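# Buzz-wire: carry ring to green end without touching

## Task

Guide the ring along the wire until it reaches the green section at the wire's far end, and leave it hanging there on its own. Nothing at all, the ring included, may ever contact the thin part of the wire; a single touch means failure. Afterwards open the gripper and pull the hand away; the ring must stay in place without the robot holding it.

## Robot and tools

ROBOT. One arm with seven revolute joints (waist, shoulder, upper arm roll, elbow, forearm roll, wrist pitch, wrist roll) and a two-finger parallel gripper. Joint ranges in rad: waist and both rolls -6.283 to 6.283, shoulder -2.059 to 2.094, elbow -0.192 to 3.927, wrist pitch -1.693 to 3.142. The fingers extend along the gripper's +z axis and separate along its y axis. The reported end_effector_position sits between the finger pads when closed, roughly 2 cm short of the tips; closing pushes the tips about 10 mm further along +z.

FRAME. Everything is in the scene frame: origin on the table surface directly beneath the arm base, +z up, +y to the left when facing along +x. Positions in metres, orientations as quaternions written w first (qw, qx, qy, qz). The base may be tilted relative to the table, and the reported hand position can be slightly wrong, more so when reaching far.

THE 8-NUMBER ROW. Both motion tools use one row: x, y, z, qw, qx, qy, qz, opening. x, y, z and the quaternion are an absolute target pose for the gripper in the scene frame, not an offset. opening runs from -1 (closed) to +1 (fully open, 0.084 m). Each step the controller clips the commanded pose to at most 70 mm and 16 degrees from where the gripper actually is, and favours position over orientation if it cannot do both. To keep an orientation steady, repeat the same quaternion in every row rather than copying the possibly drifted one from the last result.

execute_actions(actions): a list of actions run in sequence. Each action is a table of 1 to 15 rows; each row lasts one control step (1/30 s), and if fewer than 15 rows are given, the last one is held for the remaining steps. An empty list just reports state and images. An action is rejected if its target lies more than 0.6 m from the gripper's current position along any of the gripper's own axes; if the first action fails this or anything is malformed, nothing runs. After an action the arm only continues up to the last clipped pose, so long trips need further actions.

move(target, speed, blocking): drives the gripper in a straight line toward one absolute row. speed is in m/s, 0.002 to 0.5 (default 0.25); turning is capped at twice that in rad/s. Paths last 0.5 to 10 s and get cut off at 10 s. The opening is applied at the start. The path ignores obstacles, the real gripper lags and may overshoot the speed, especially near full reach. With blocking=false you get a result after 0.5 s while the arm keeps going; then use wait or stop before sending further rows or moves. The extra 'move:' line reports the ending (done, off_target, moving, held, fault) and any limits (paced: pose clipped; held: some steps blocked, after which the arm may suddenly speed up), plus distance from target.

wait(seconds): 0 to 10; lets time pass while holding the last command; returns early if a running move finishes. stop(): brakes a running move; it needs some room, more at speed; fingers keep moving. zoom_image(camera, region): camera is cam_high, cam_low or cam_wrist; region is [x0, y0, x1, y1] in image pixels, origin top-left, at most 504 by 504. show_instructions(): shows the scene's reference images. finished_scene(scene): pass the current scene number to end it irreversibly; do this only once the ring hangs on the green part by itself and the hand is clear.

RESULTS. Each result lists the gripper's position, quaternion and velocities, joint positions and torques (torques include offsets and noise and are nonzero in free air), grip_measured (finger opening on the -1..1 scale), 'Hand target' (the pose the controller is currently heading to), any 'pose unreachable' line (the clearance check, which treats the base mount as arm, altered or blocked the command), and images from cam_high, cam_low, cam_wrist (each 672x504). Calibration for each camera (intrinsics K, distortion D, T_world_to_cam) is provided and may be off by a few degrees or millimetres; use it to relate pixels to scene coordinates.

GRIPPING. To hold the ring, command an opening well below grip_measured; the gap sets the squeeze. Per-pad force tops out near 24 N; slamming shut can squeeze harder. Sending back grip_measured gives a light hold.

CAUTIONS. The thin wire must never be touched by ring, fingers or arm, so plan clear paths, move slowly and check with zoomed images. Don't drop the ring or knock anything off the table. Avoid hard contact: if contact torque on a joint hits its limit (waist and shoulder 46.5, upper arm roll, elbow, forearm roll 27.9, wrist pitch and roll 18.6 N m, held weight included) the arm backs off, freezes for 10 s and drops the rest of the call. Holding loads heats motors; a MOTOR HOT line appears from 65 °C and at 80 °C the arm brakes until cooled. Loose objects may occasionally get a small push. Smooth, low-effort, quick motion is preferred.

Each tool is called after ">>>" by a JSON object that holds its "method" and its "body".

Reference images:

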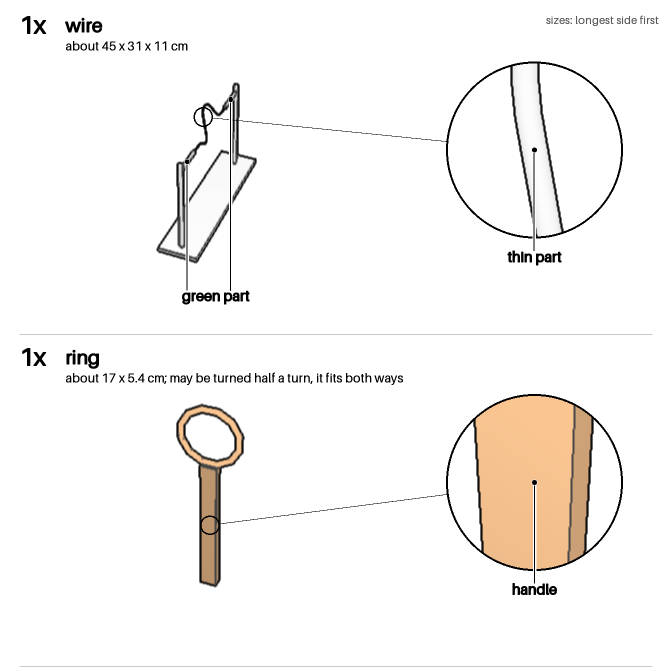

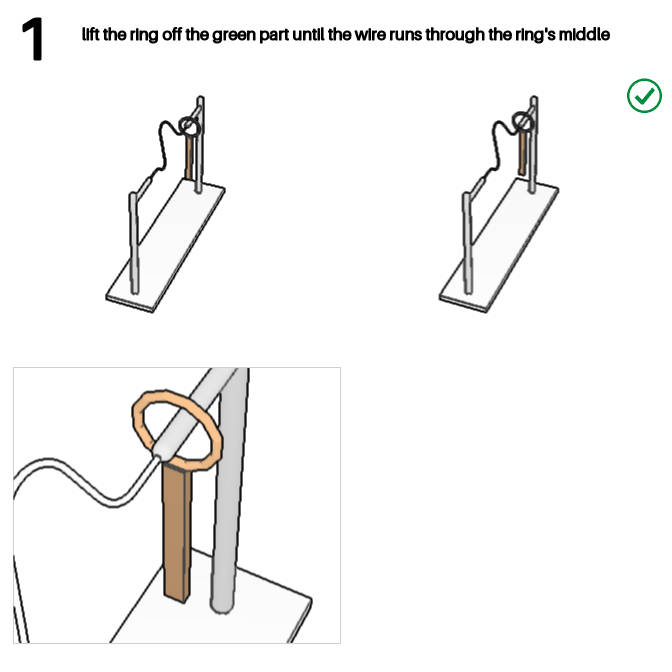

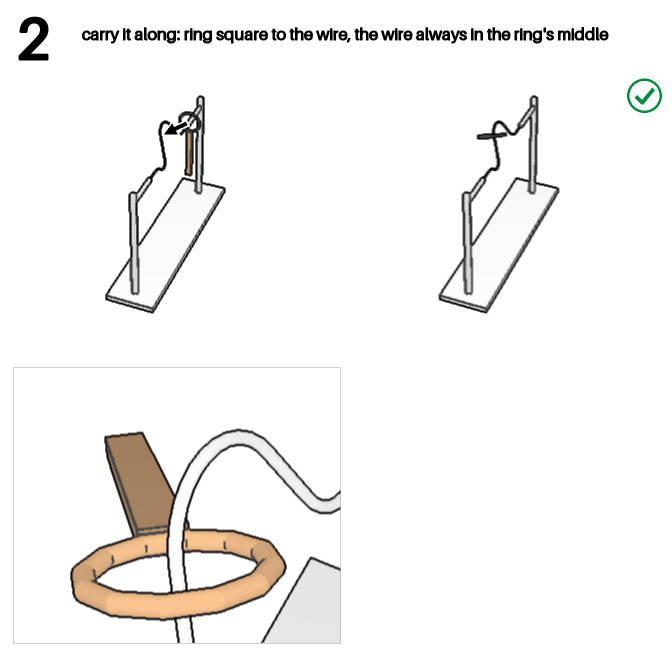

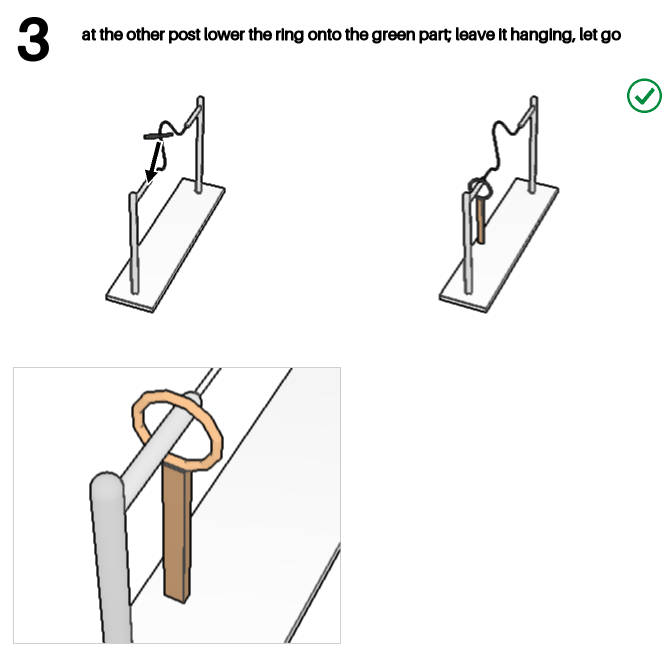

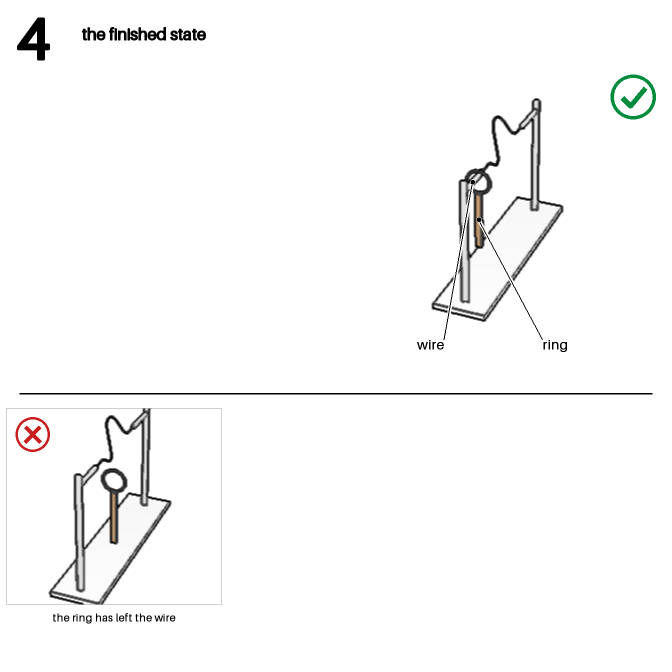

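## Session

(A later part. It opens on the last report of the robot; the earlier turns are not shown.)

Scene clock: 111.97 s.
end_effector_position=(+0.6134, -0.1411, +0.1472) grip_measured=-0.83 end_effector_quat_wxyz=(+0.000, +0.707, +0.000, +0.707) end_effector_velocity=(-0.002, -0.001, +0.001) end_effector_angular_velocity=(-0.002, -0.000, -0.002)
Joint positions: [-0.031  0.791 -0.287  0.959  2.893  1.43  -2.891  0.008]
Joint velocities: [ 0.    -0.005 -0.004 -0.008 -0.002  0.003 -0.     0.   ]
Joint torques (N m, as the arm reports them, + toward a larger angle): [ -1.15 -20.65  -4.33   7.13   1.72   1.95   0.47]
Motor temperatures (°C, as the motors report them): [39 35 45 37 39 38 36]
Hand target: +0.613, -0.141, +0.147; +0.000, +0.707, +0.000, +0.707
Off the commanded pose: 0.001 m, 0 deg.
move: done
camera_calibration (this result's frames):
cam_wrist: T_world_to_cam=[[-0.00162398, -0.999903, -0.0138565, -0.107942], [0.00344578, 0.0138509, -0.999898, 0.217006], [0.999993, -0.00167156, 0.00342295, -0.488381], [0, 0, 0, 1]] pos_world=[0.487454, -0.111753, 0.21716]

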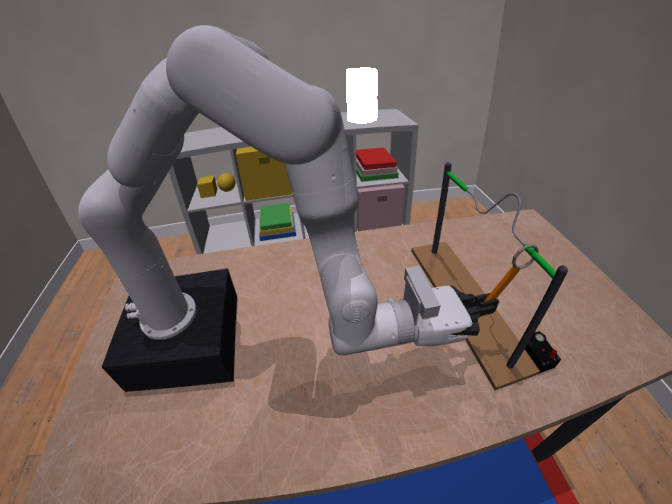

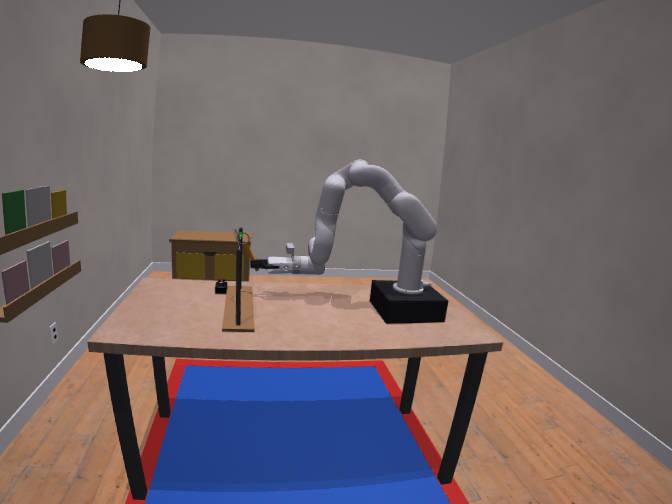

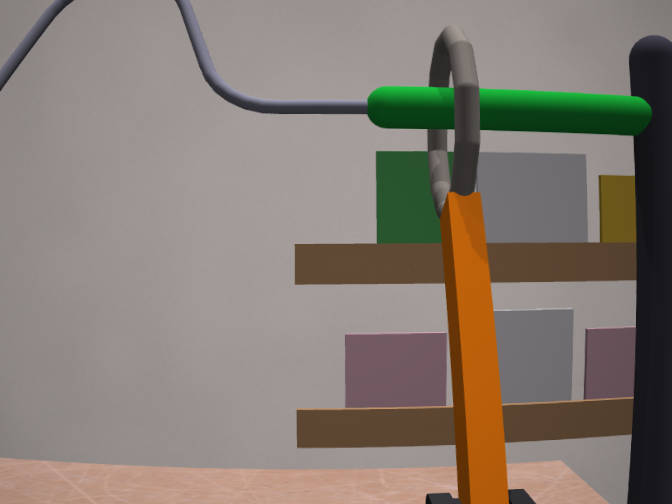

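>>> {"method": "move", "body": {"target": [0.5865,-0.146,0.1675,0,0.7071,0,0.7071,-1], "speed": 0.07}}

>>> {"method": "move", "body": {"target": [0.566,-0.148,0.194,0,0.7071,0,0.7071,-1], "speed": 0.07}}

>>> {"method": "move", "body": {"target": [0.553,-0.148,0.225,0,0.7071,0,0.7071,-1], "speed": 0.07}}

>>> {"method": "zoom_image", "body": {"camera": "cam_low", "region": [190, 190, 320, 320]}}

Scene clock: 115.70 s.
end_effector_position=(+0.5867, -0.1459, +0.1672) grip_measured=-0.82 end_effector_quat_wxyz=(-0.000, +0.707, +0.000, +0.707) end_effector_velocity=(-0.001, -0.000, +0.002) end_effector_angular_velocity=(-0.001, -0.000, +0.001)
Joint positions: [-0.034  0.697 -0.317  0.846  2.85   1.454 -2.891  0.008]
Joint velocities: [ 0.    -0.006 -0.003 -0.006 -0.004  0.001 -0.    -0.   ]
Joint torques (N m, as the arm reports them, + toward a larger angle): [ -3.31 -18.84  -5.4    6.63   2.57   2.01   0.8 ]
Motor temperatures (°C, as the motors report them): [39 35 45 37 39 38 36]
Hand target: +0.586, -0.146, +0.167; +0.000, +0.707, +0.000, +0.707
Off the commanded pose: 0.000 m, 0 deg.
move: done
camera_calibration (this result's frames):
cam_wrist: T_world_to_cam=[[-0.00151781, -0.9999, -0.0140795, -0.112539], [0.00229975, 0.014076, -0.999898, 0.237823], [0.999996, -0.00155003, 0.00227816, -0.461453], [0, 0, 0, 1]] pos_world=[0.460734, -0.116591, 0.237266]

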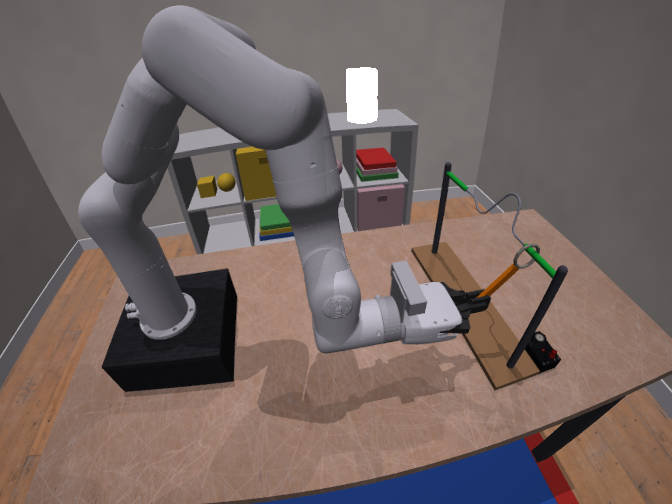

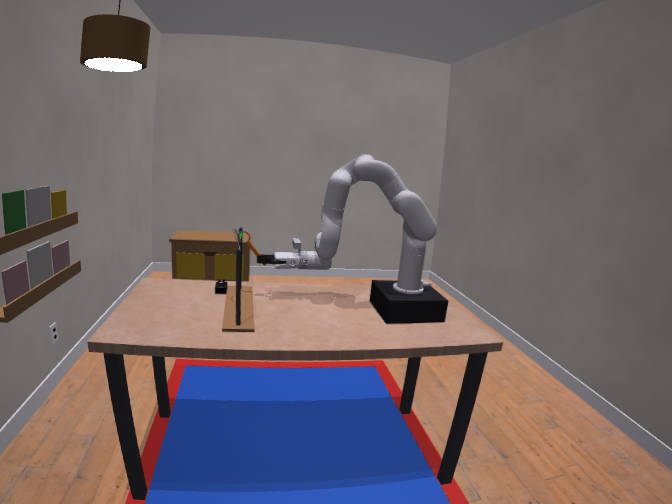

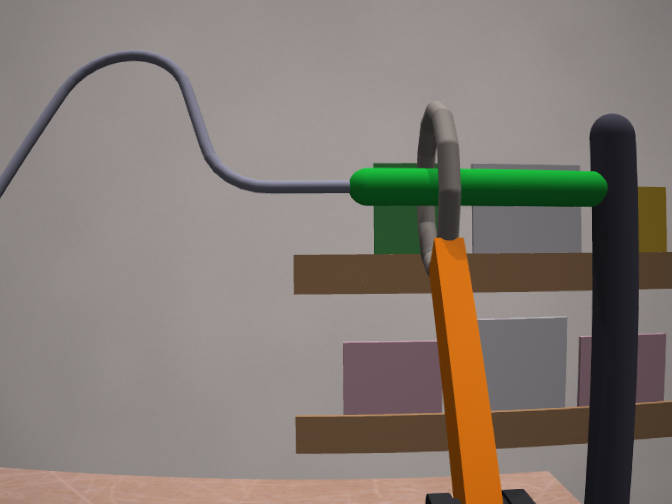

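Scene clock: 116.60 s.
end_effector_position=(+0.5663, -0.1482, +0.1941) grip_measured=-0.82 end_effector_quat_wxyz=(+0.000, +0.707, +0.000, +0.707) end_effector_velocity=(-0.001, -0.000, +0.001) end_effector_angular_velocity=(-0.000, +0.001, +0.000)
Joint positions: [-0.029  0.584 -0.348  0.751  2.806  1.441 -2.891  0.008]
Joint velocities: [ 0.001 -0.007 -0.003 -0.006 -0.003 -0.001  0.    -0.   ]
Joint torques (N m, as the arm reports them, + toward a larger angle): [ -2.58 -18.13  -4.28   7.65   1.71   2.14   0.62]
Motor temperatures (°C, as the motors report them): [39 35 45 37 39 38 36]
Hand target: +0.566, -0.148, +0.194; +0.000, +0.707, +0.000, +0.707
Off the commanded pose: 0.000 m, 0 deg.
move: done
camera_calibration (this result's frames):
cam_wrist: T_world_to_cam=[[-0.0017937, -0.999902, -0.0138725, -0.114309], [0.00334852, 0.0138664, -0.999898, 0.264211], [0.999993, -0.00183997, 0.00332332, -0.441424], [0, 0, 0, 1]] pos_world=[0.440331, -0.118773, 0.264065]

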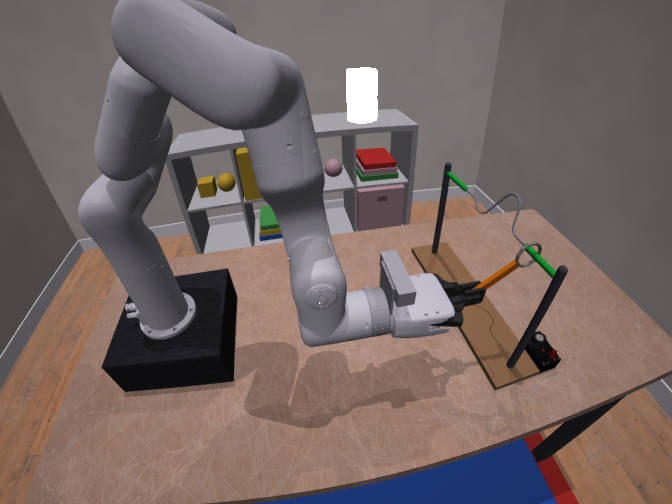

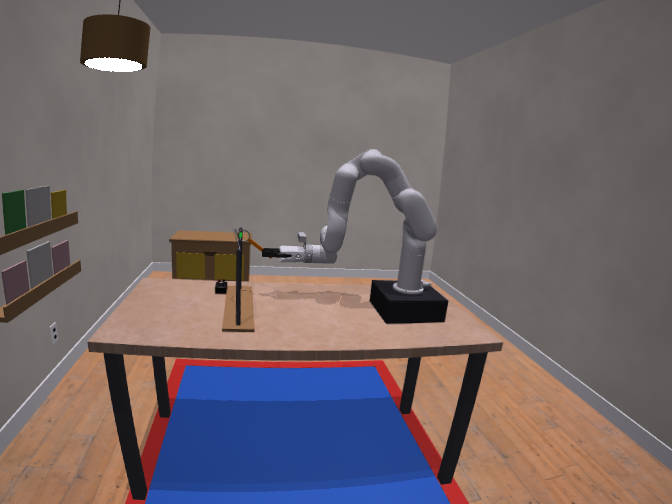

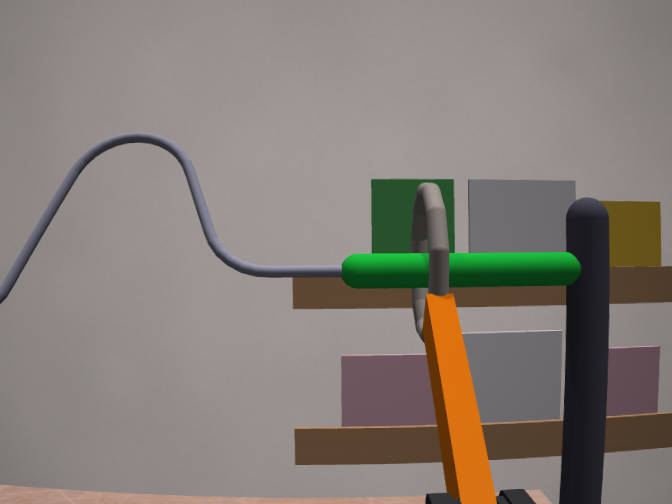

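Scene clock: 117.50 s.
end_effector_position=(+0.5535, -0.1481, +0.2254) grip_measured=-0.82 end_effector_quat_wxyz=(+0.000, +0.707, +0.000, +0.708) end_effector_velocity=(-0.003, +0.000, -0.001) end_effector_angular_velocity=(+0.001, +0.008, -0.001)
Joint positions: [-0.018  0.457 -0.377  0.682  2.765  1.388 -2.89   0.008]
Joint velocities: [ 0.001 -0.008 -0.003 -0.008 -0.004 -0.008  0.    -0.   ]
Joint torques (N m, as the arm reports them, + toward a larger angle): [ -2.48 -16.11  -3.99   7.93   1.58   2.12   0.64]
Motor temperatures (°C, as the motors report them): [39 35 45 37 39 38 36]
Hand target: +0.553, -0.148, +0.225; +0.000, +0.707, +0.000, +0.707
Off the commanded pose: 0.001 m, 0 deg.
move: done
camera_calibration (this result's frames):
cam_wrist: T_world_to_cam=[[-0.00161247, -0.999904, -0.0137475, -0.113981], [0.00410021, 0.0137408, -0.999897, 0.29513], [0.99999, -0.00166867, 0.00407766, -0.428824], [0, 0, 0, 1]] pos_world=[0.427426, -0.118741, 0.295281]

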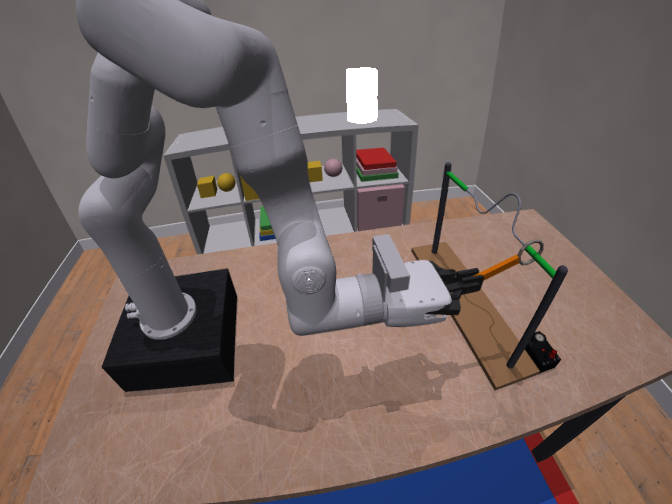

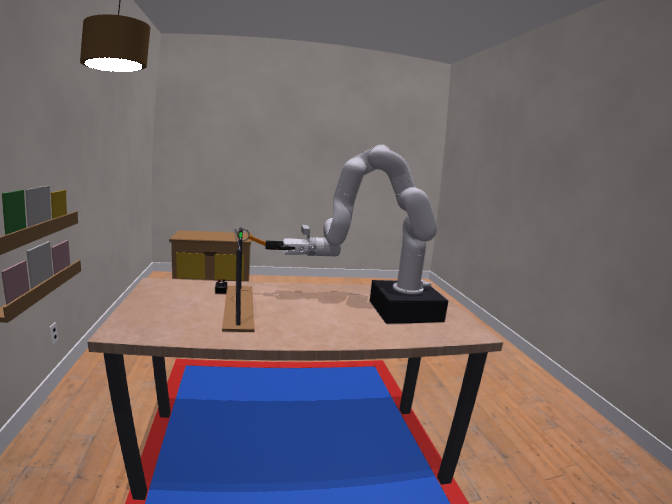

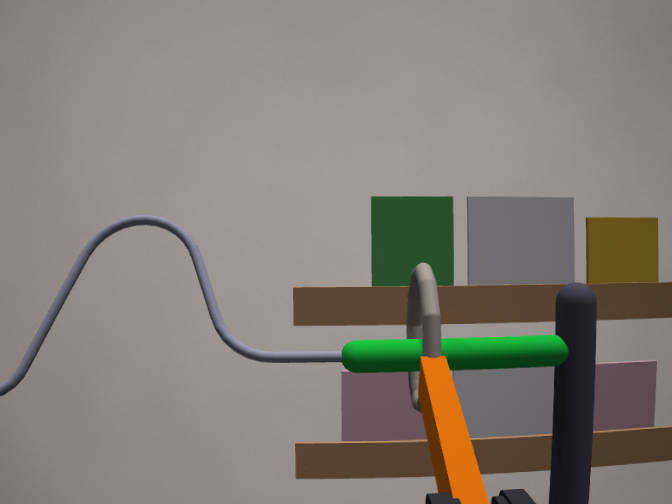

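Region (190, 190, 320, 320) of cam_low's 672x504 image, scaled by 3.877, with more detail than that image has.

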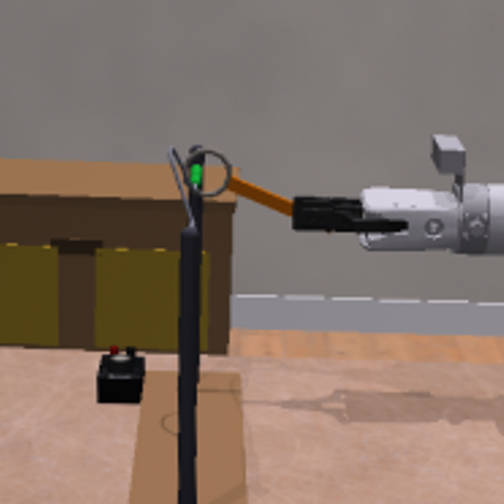

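>>> {"method": "move", "body": {"target": [0.547,-0.148,0.26,0,0.7071,0,0.7071,-1], "speed": 0.07}}

>>> {"method": "move", "body": {"target": [0.549,-0.148,0.28,0,0.7071,0,0.7071,-1], "speed": 0.05}}

>>> {"method": "zoom_image", "body": {"camera": "cam_low", "region": [200, 200, 300, 300]}}

Scene clock: 123.73 s.
end_effector_position=(+0.5470, -0.1477, +0.2595) grip_measured=-0.82 end_effector_quat_wxyz=(-0.000, +0.707, +0.000, +0.707) end_effector_velocity=(-0.000, +0.001, +0.003) end_effector_angular_velocity=(-0.000, +0.001, +0.002)
Joint positions: [-0.005  0.325 -0.401  0.642  2.726  1.297 -2.883  0.008]
Joint velocities: [ 0.001 -0.01  -0.    -0.002 -0.004 -0.009  0.    -0.   ]
Joint torques (N m, as the arm reports them, + toward a larger angle): [ -1.16 -16.33  -3.28  10.3    1.75   2.64   0.39]
Motor temperatures (°C, as the motors report them): [39 35 44 38 39 38 36]
Hand target: +0.547, -0.148, +0.260; -0.000, +0.707, +0.000, +0.707
Off the commanded pose: 0.001 m, 0 deg.
move: done
camera_calibration (this result's frames):
cam_wrist: T_world_to_cam=[[-0.00122428, -0.999898, -0.0142103, -0.113216], [0.00218951, 0.0142076, -0.999897, 0.330375], [0.999997, -0.00125527, 0.0021719, -0.421898], [0, 0, 0, 1]] pos_world=[0.421035, -0.118428, 0.329648]

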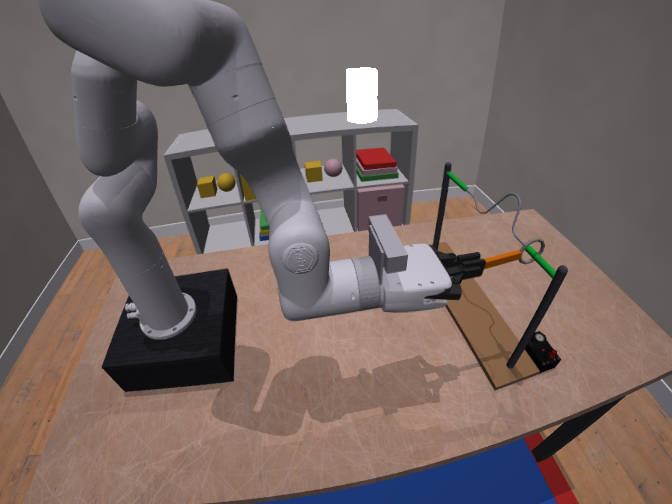

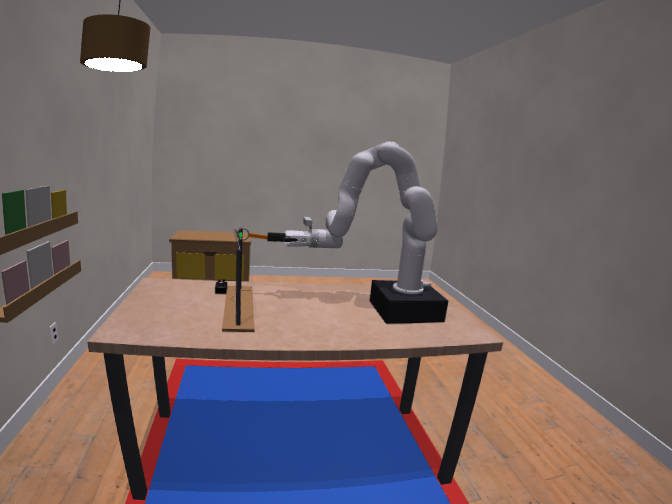

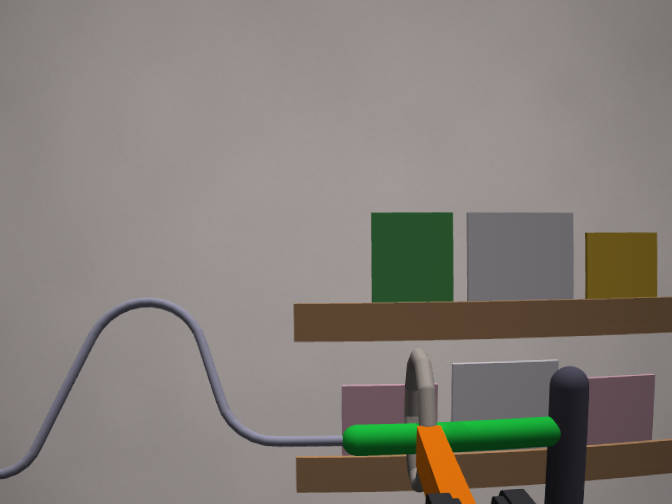

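Scene clock: 124.53 s.
end_effector_position=(+0.5490, -0.1480, +0.2799) grip_measured=-0.82 end_effector_quat_wxyz=(+0.000, +0.707, +0.000, +0.707) end_effector_velocity=(+0.000, -0.000, +0.002) end_effector_angular_velocity=(+0.000, +0.001, -0.001)
Joint positions: [ 0.004  0.26  -0.408  0.644  2.712  1.232 -2.875  0.008]
Joint velocities: [ 0.001 -0.006 -0.     0.001 -0.    -0.009  0.001 -0.   ]
Joint torques (N m, as the arm reports them, + toward a larger angle): [ -1.48 -16.89  -2.65  12.46   1.68   2.78   0.45]
Motor temperatures (°C, as the motors report them): [39 35 44 38 39 38 36]
Hand target: +0.549, -0.148, +0.280; -0.000, +0.707, -0.000, +0.707
Off the commanded pose: 0.000 m, 0 deg.
move: done
camera_calibration (this result's frames):
cam_wrist: T_world_to_cam=[[-0.00178138, -0.9999, -0.0140403, -0.112946], [0.00273254, 0.0140354, -0.999898, 0.350369], [0.999995, -0.00181956, 0.00270726, -0.424229], [0, 0, 0, 1]] pos_world=[0.423068, -0.118624, 0.349896]

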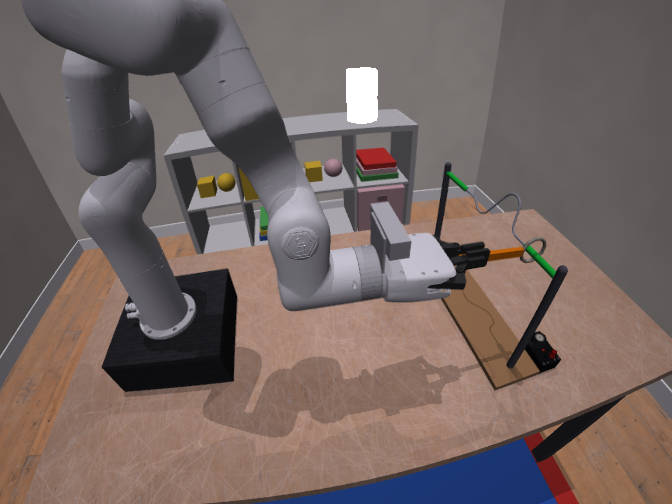

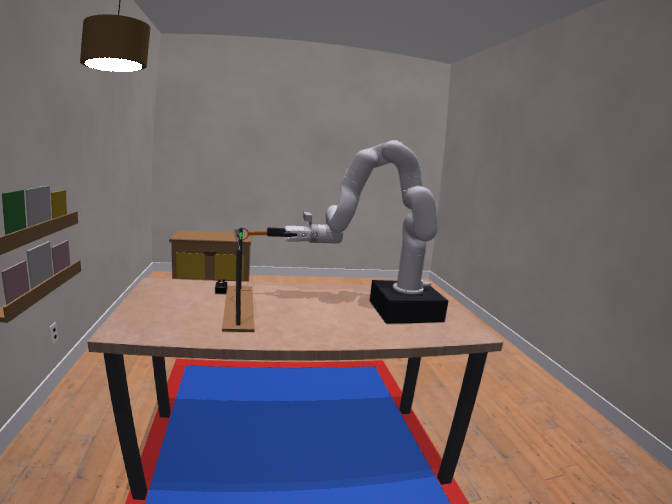

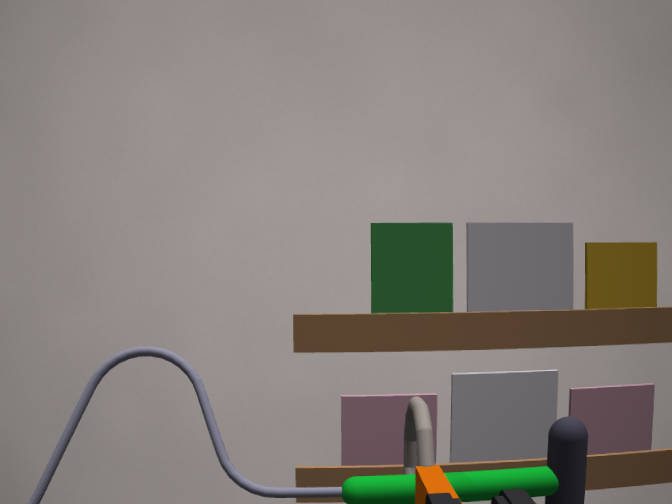

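Region (200, 200, 300, 300) of cam_low's 672x504 image, scaled by 5.040, with more detail than that image has.

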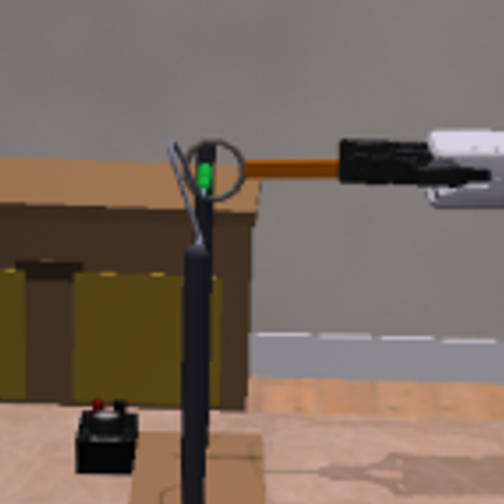

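>>> {"method": "move", "body": {"target": [0.557,-0.148,0.27,0,0.7071,0,0.7071,-1], "speed": 0.05}}

>>> {"method": "move", "body": {"target": [0.557,-0.148,0.246,0,0.7071,0,0.7071,-1], "speed": 0.04}}

>>> {"method": "zoom_image", "body": {"camera": "cam_low", "region": [200, 200, 300, 300]}}

Scene clock: 134.17 s.
end_effector_position=(+0.5569, -0.1480, +0.2702) grip_measured=-0.82 end_effector_quat_wxyz=(+0.000, +0.707, -0.000, +0.707) end_effector_velocity=(+0.002, +0.000, -0.001) end_effector_angular_velocity=(+0.001, -0.002, +0.001)
Joint positions: [ 0.004  0.309 -0.399  0.672  2.73   1.252 -2.873  0.008]
Joint velocities: [-0.001  0.007  0.003  0.005  0.003  0.003  0.001  0.   ]
Joint torques (N m, as the arm reports them, + toward a larger angle): [ -1.43 -16.13  -2.26  11.86   1.38   2.61   0.62]
Motor temperatures (°C, as the motors report them): [39 35 44 38 39 38 36]
Hand target: +0.557, -0.148, +0.270; -0.000, +0.707, -0.000, +0.707
Off the commanded pose: 0.000 m, 0 deg.
move: done
camera_calibration (this result's frames):
cam_wrist: T_world_to_cam=[[-0.00186281, -0.999899, -0.0140962, -0.113004], [0.00256474, 0.0140914, -0.999897, 0.340787], [0.999995, -0.00189877, 0.00253823, -0.432052], [0, 0, 0, 1]] pos_world=[0.430965, -0.118615, 0.340256]

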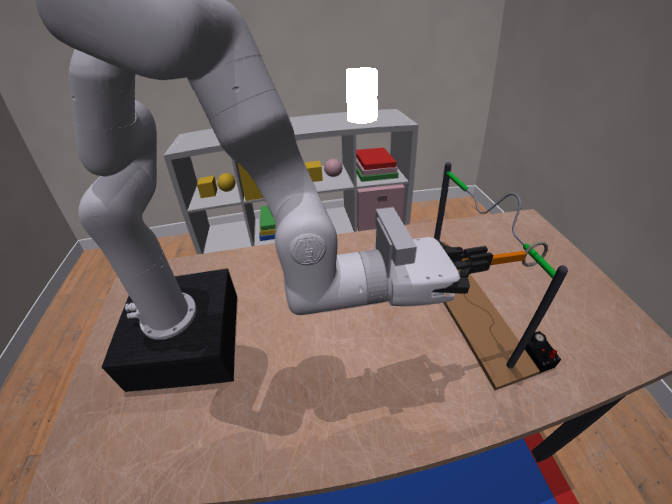

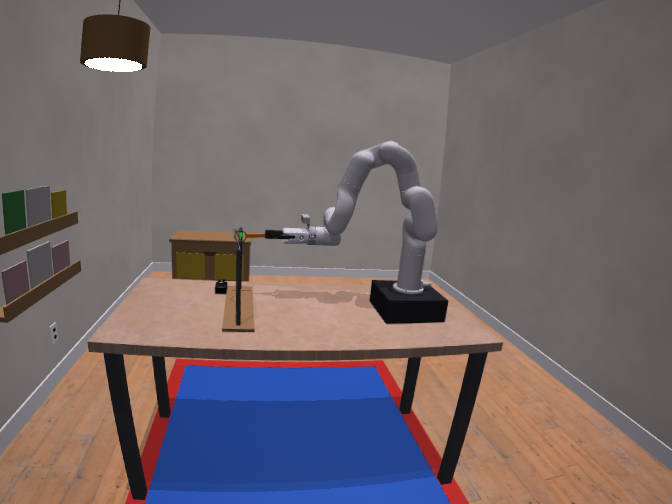

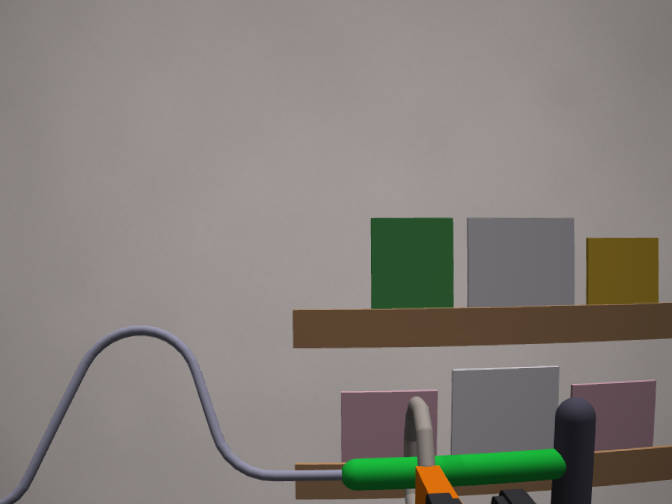

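Scene clock: 135.20 s.
end_effector_position=(+0.5572, -0.1480, +0.2464) grip_measured=-0.82 end_effector_quat_wxyz=(-0.000, +0.707, +0.000, +0.707) end_effector_velocity=(-0.001, +0.001, -0.002) end_effector_angular_velocity=(+0.001, +0.004, +0.002)
Joint positions: [-0.006  0.391 -0.387  0.681  2.751  1.323 -2.881  0.008]
Joint velocities: [-0.001  0.004  0.002 -0.001 -0.     0.001 -0.001  0.   ]
Joint torques (N m, as the arm reports them, + toward a larger angle): [ -1.12 -15.05  -2.47   8.71   1.26   1.54   0.28]
Motor temperatures (°C, as the motors report them): [39 35 44 38 39 38 36]
Hand target: +0.557, -0.148, +0.246; +0.000, +0.707, +0.000, +0.707
Off the commanded pose: 0.000 m, 0 deg.
move: done
camera_calibration (this result's frames):
cam_wrist: T_world_to_cam=[[-0.00161191, -0.999901, -0.0139552, -0.113475], [0.00325637, 0.0139499, -0.999897, 0.316588], [0.999993, -0.00165718, 0.00323356, -0.432464], [0, 0, 0, 1]] pos_world=[0.431247, -0.118597, 0.31637]

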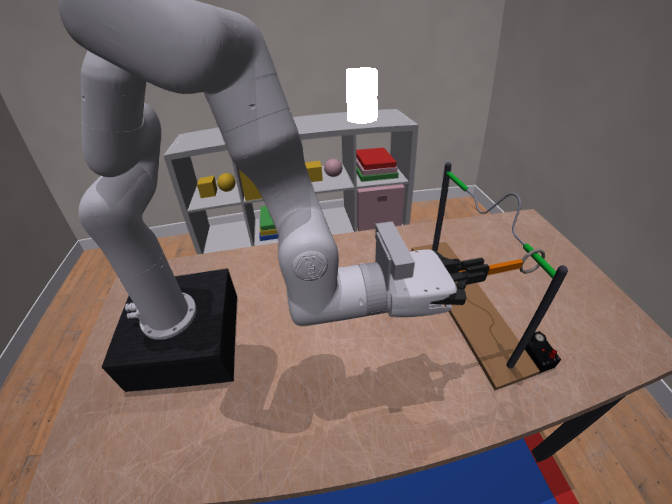

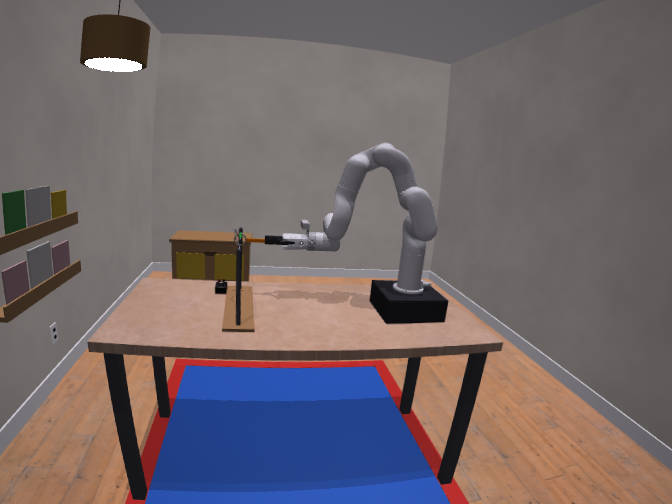

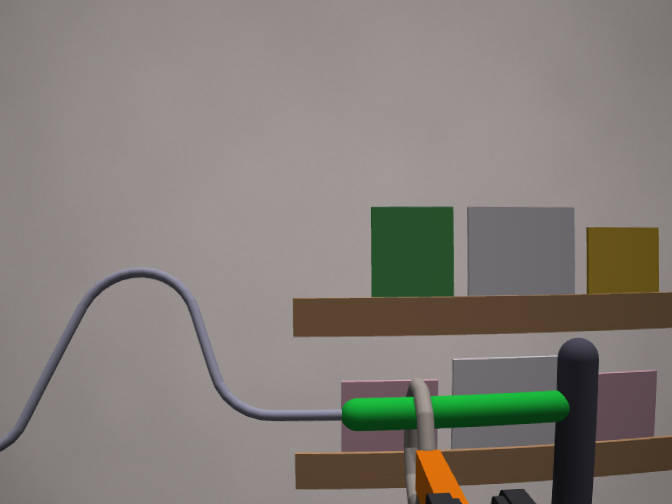

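Region (200, 200, 300, 300) of cam_low's 672x504 image, scaled by 5.040, with more detail than that image has.

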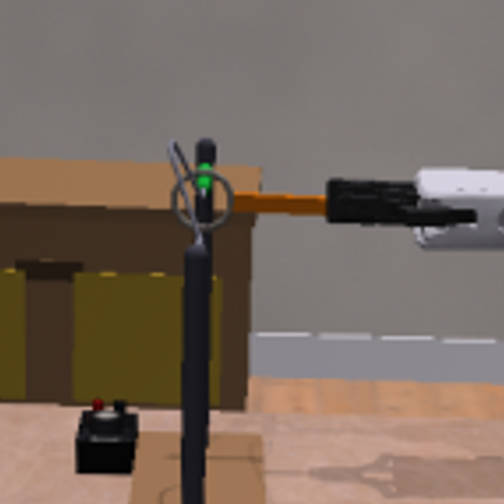

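>>> {"method": "move", "body": {"target": [0.557,-0.148,0.261,0,0.7071,0,0.7071,-1], "speed": 0.05}}

>>> {"method": "move", "body": {"target": [0.557,-0.102,0.261,0,0.7071,0,0.7071,-1], "speed": 0.05}}

>>> {"method": "zoom_image", "body": {"camera": "cam_low", "region": [210, 210, 280, 280]}}

>>> {"method": "zoom_image", "body": {"camera": "cam_high", "region": [440, 160, 580, 300]}}

Scene clock: 152.60 s.
end_effector_position=(+0.5569, -0.1480, +0.2607) grip_measured=-0.82 end_effector_quat_wxyz=(-0.000, +0.707, -0.000, +0.707) end_effector_velocity=(+0.001, +0.001, +0.002) end_effector_angular_velocity=(-0.000, -0.001, +0.001)
Joint positions: [ 0.     0.341 -0.395  0.675  2.738  1.28  -2.876  0.008]
Joint velocities: [ 0.001 -0.006  0.001  0.    -0.001 -0.005  0.     0.   ]
Joint torques (N m, as the arm reports them, + toward a larger angle): [ -0.52 -16.28  -2.6   11.19   1.49   2.42   0.48]
Motor temperatures (°C, as the motors report them): [39 35 44 38 39 38 36]
Hand target: +0.557, -0.148, +0.261; -0.000, +0.707, -0.000, +0.707
Off the commanded pose: 0.000 m, 0 deg.
move: done
camera_calibration (this result's frames):
cam_wrist: T_world_to_cam=[[-0.0018064, -0.999898, -0.0141492, -0.113139], [0.00223504, 0.0141452, -0.999897, 0.331487], [0.999996, -0.00183784, 0.00220926, -0.431944], [0, 0, 0, 1]] pos_world=[0.430996, -0.11861, 0.330807]

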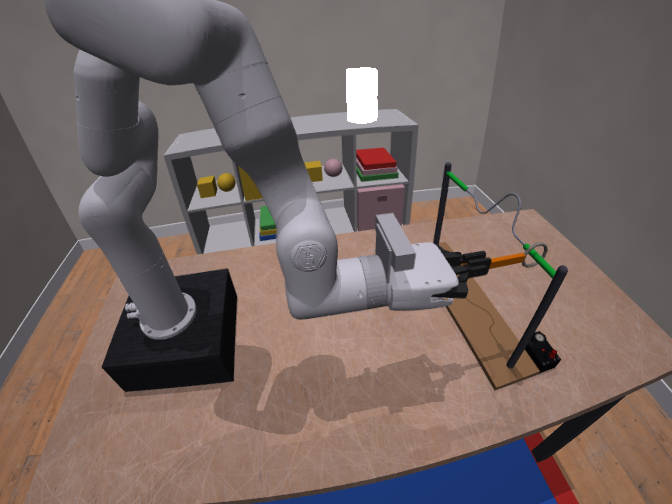

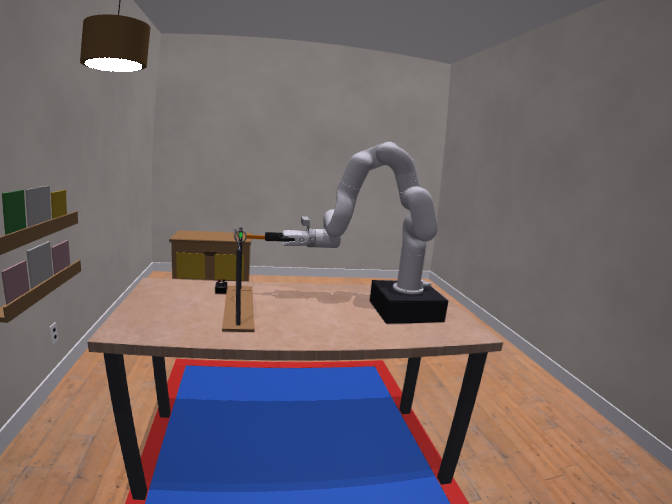

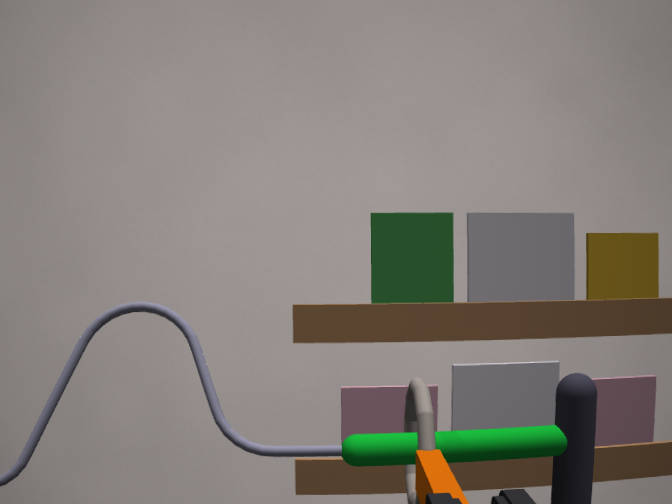

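Scene clock: 153.87 s.
end_effector_position=(+0.5568, -0.1023, +0.2610) grip_measured=-0.82 end_effector_quat_wxyz=(-0.000, +0.707, -0.000, +0.707) end_effector_velocity=(-0.000, +0.002, -0.000) end_effector_angular_velocity=(-0.000, +0.000, -0.002)
Joint positions: [ 0.065  0.298 -0.339  0.625  2.854  1.259 -2.944  0.008]
Joint velocities: [ 0.003 -0.002  0.003 -0.003  0.009 -0.001 -0.005 -0.   ]
Joint torques (N m, as the arm reports them, + toward a larger angle): [ -1.01 -15.75  -2.23  11.01   1.61   2.38   0.6 ]
Motor temperatures (°C, as the motors report them): [39 35 44 38 39 38 36]
Hand target: +0.557, -0.102, +0.261; -0.000, +0.707, -0.000, +0.707
Off the commanded pose: 0.000 m, 0 deg.
move: done
camera_calibration (this result's frames):
cam_wrist: T_world_to_cam=[[-0.00189322, -0.999896, -0.0142703, -0.0674165], [0.00243265, 0.0142657, -0.999895, 0.331012], [0.999995, -0.00192774, 0.00240539, -0.43183], [0, 0, 0, 1]] pos_world=[0.430895, -0.072964, 0.331054]

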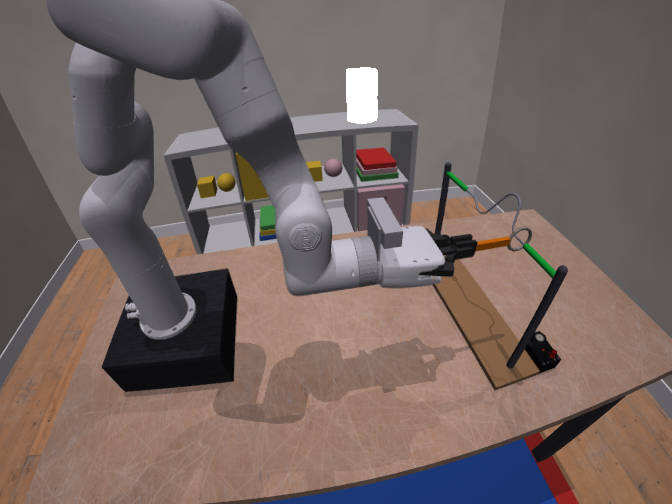

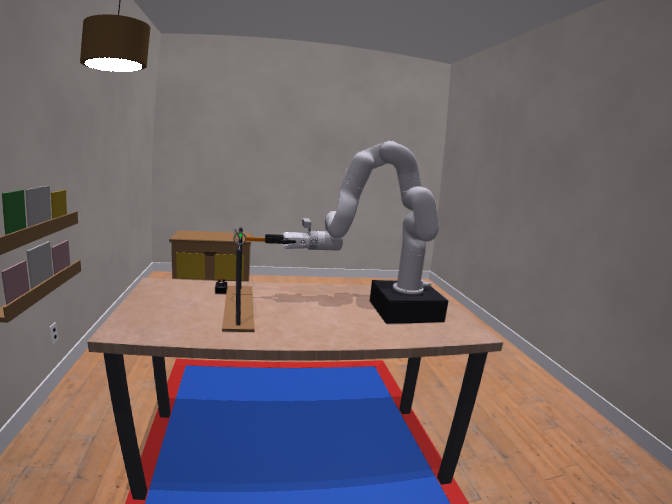

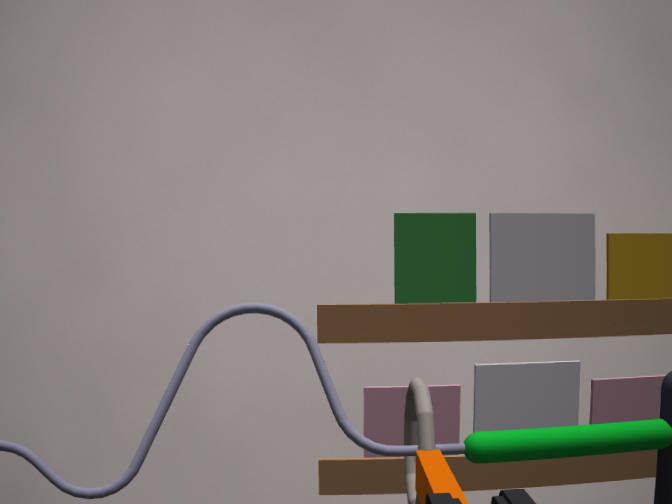

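Region (210, 210, 280, 280) of cam_low's 672x504 image, scaled by 7.200, with more detail than that image has.

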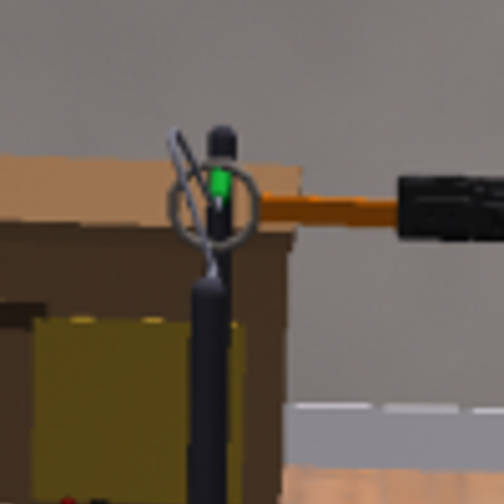

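Region (440, 160, 580, 300) of cam_high's 672x504 image, scaled by 3.600, with more detail than that image has.

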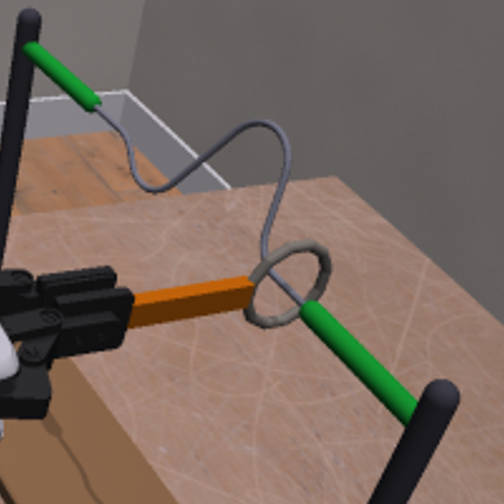

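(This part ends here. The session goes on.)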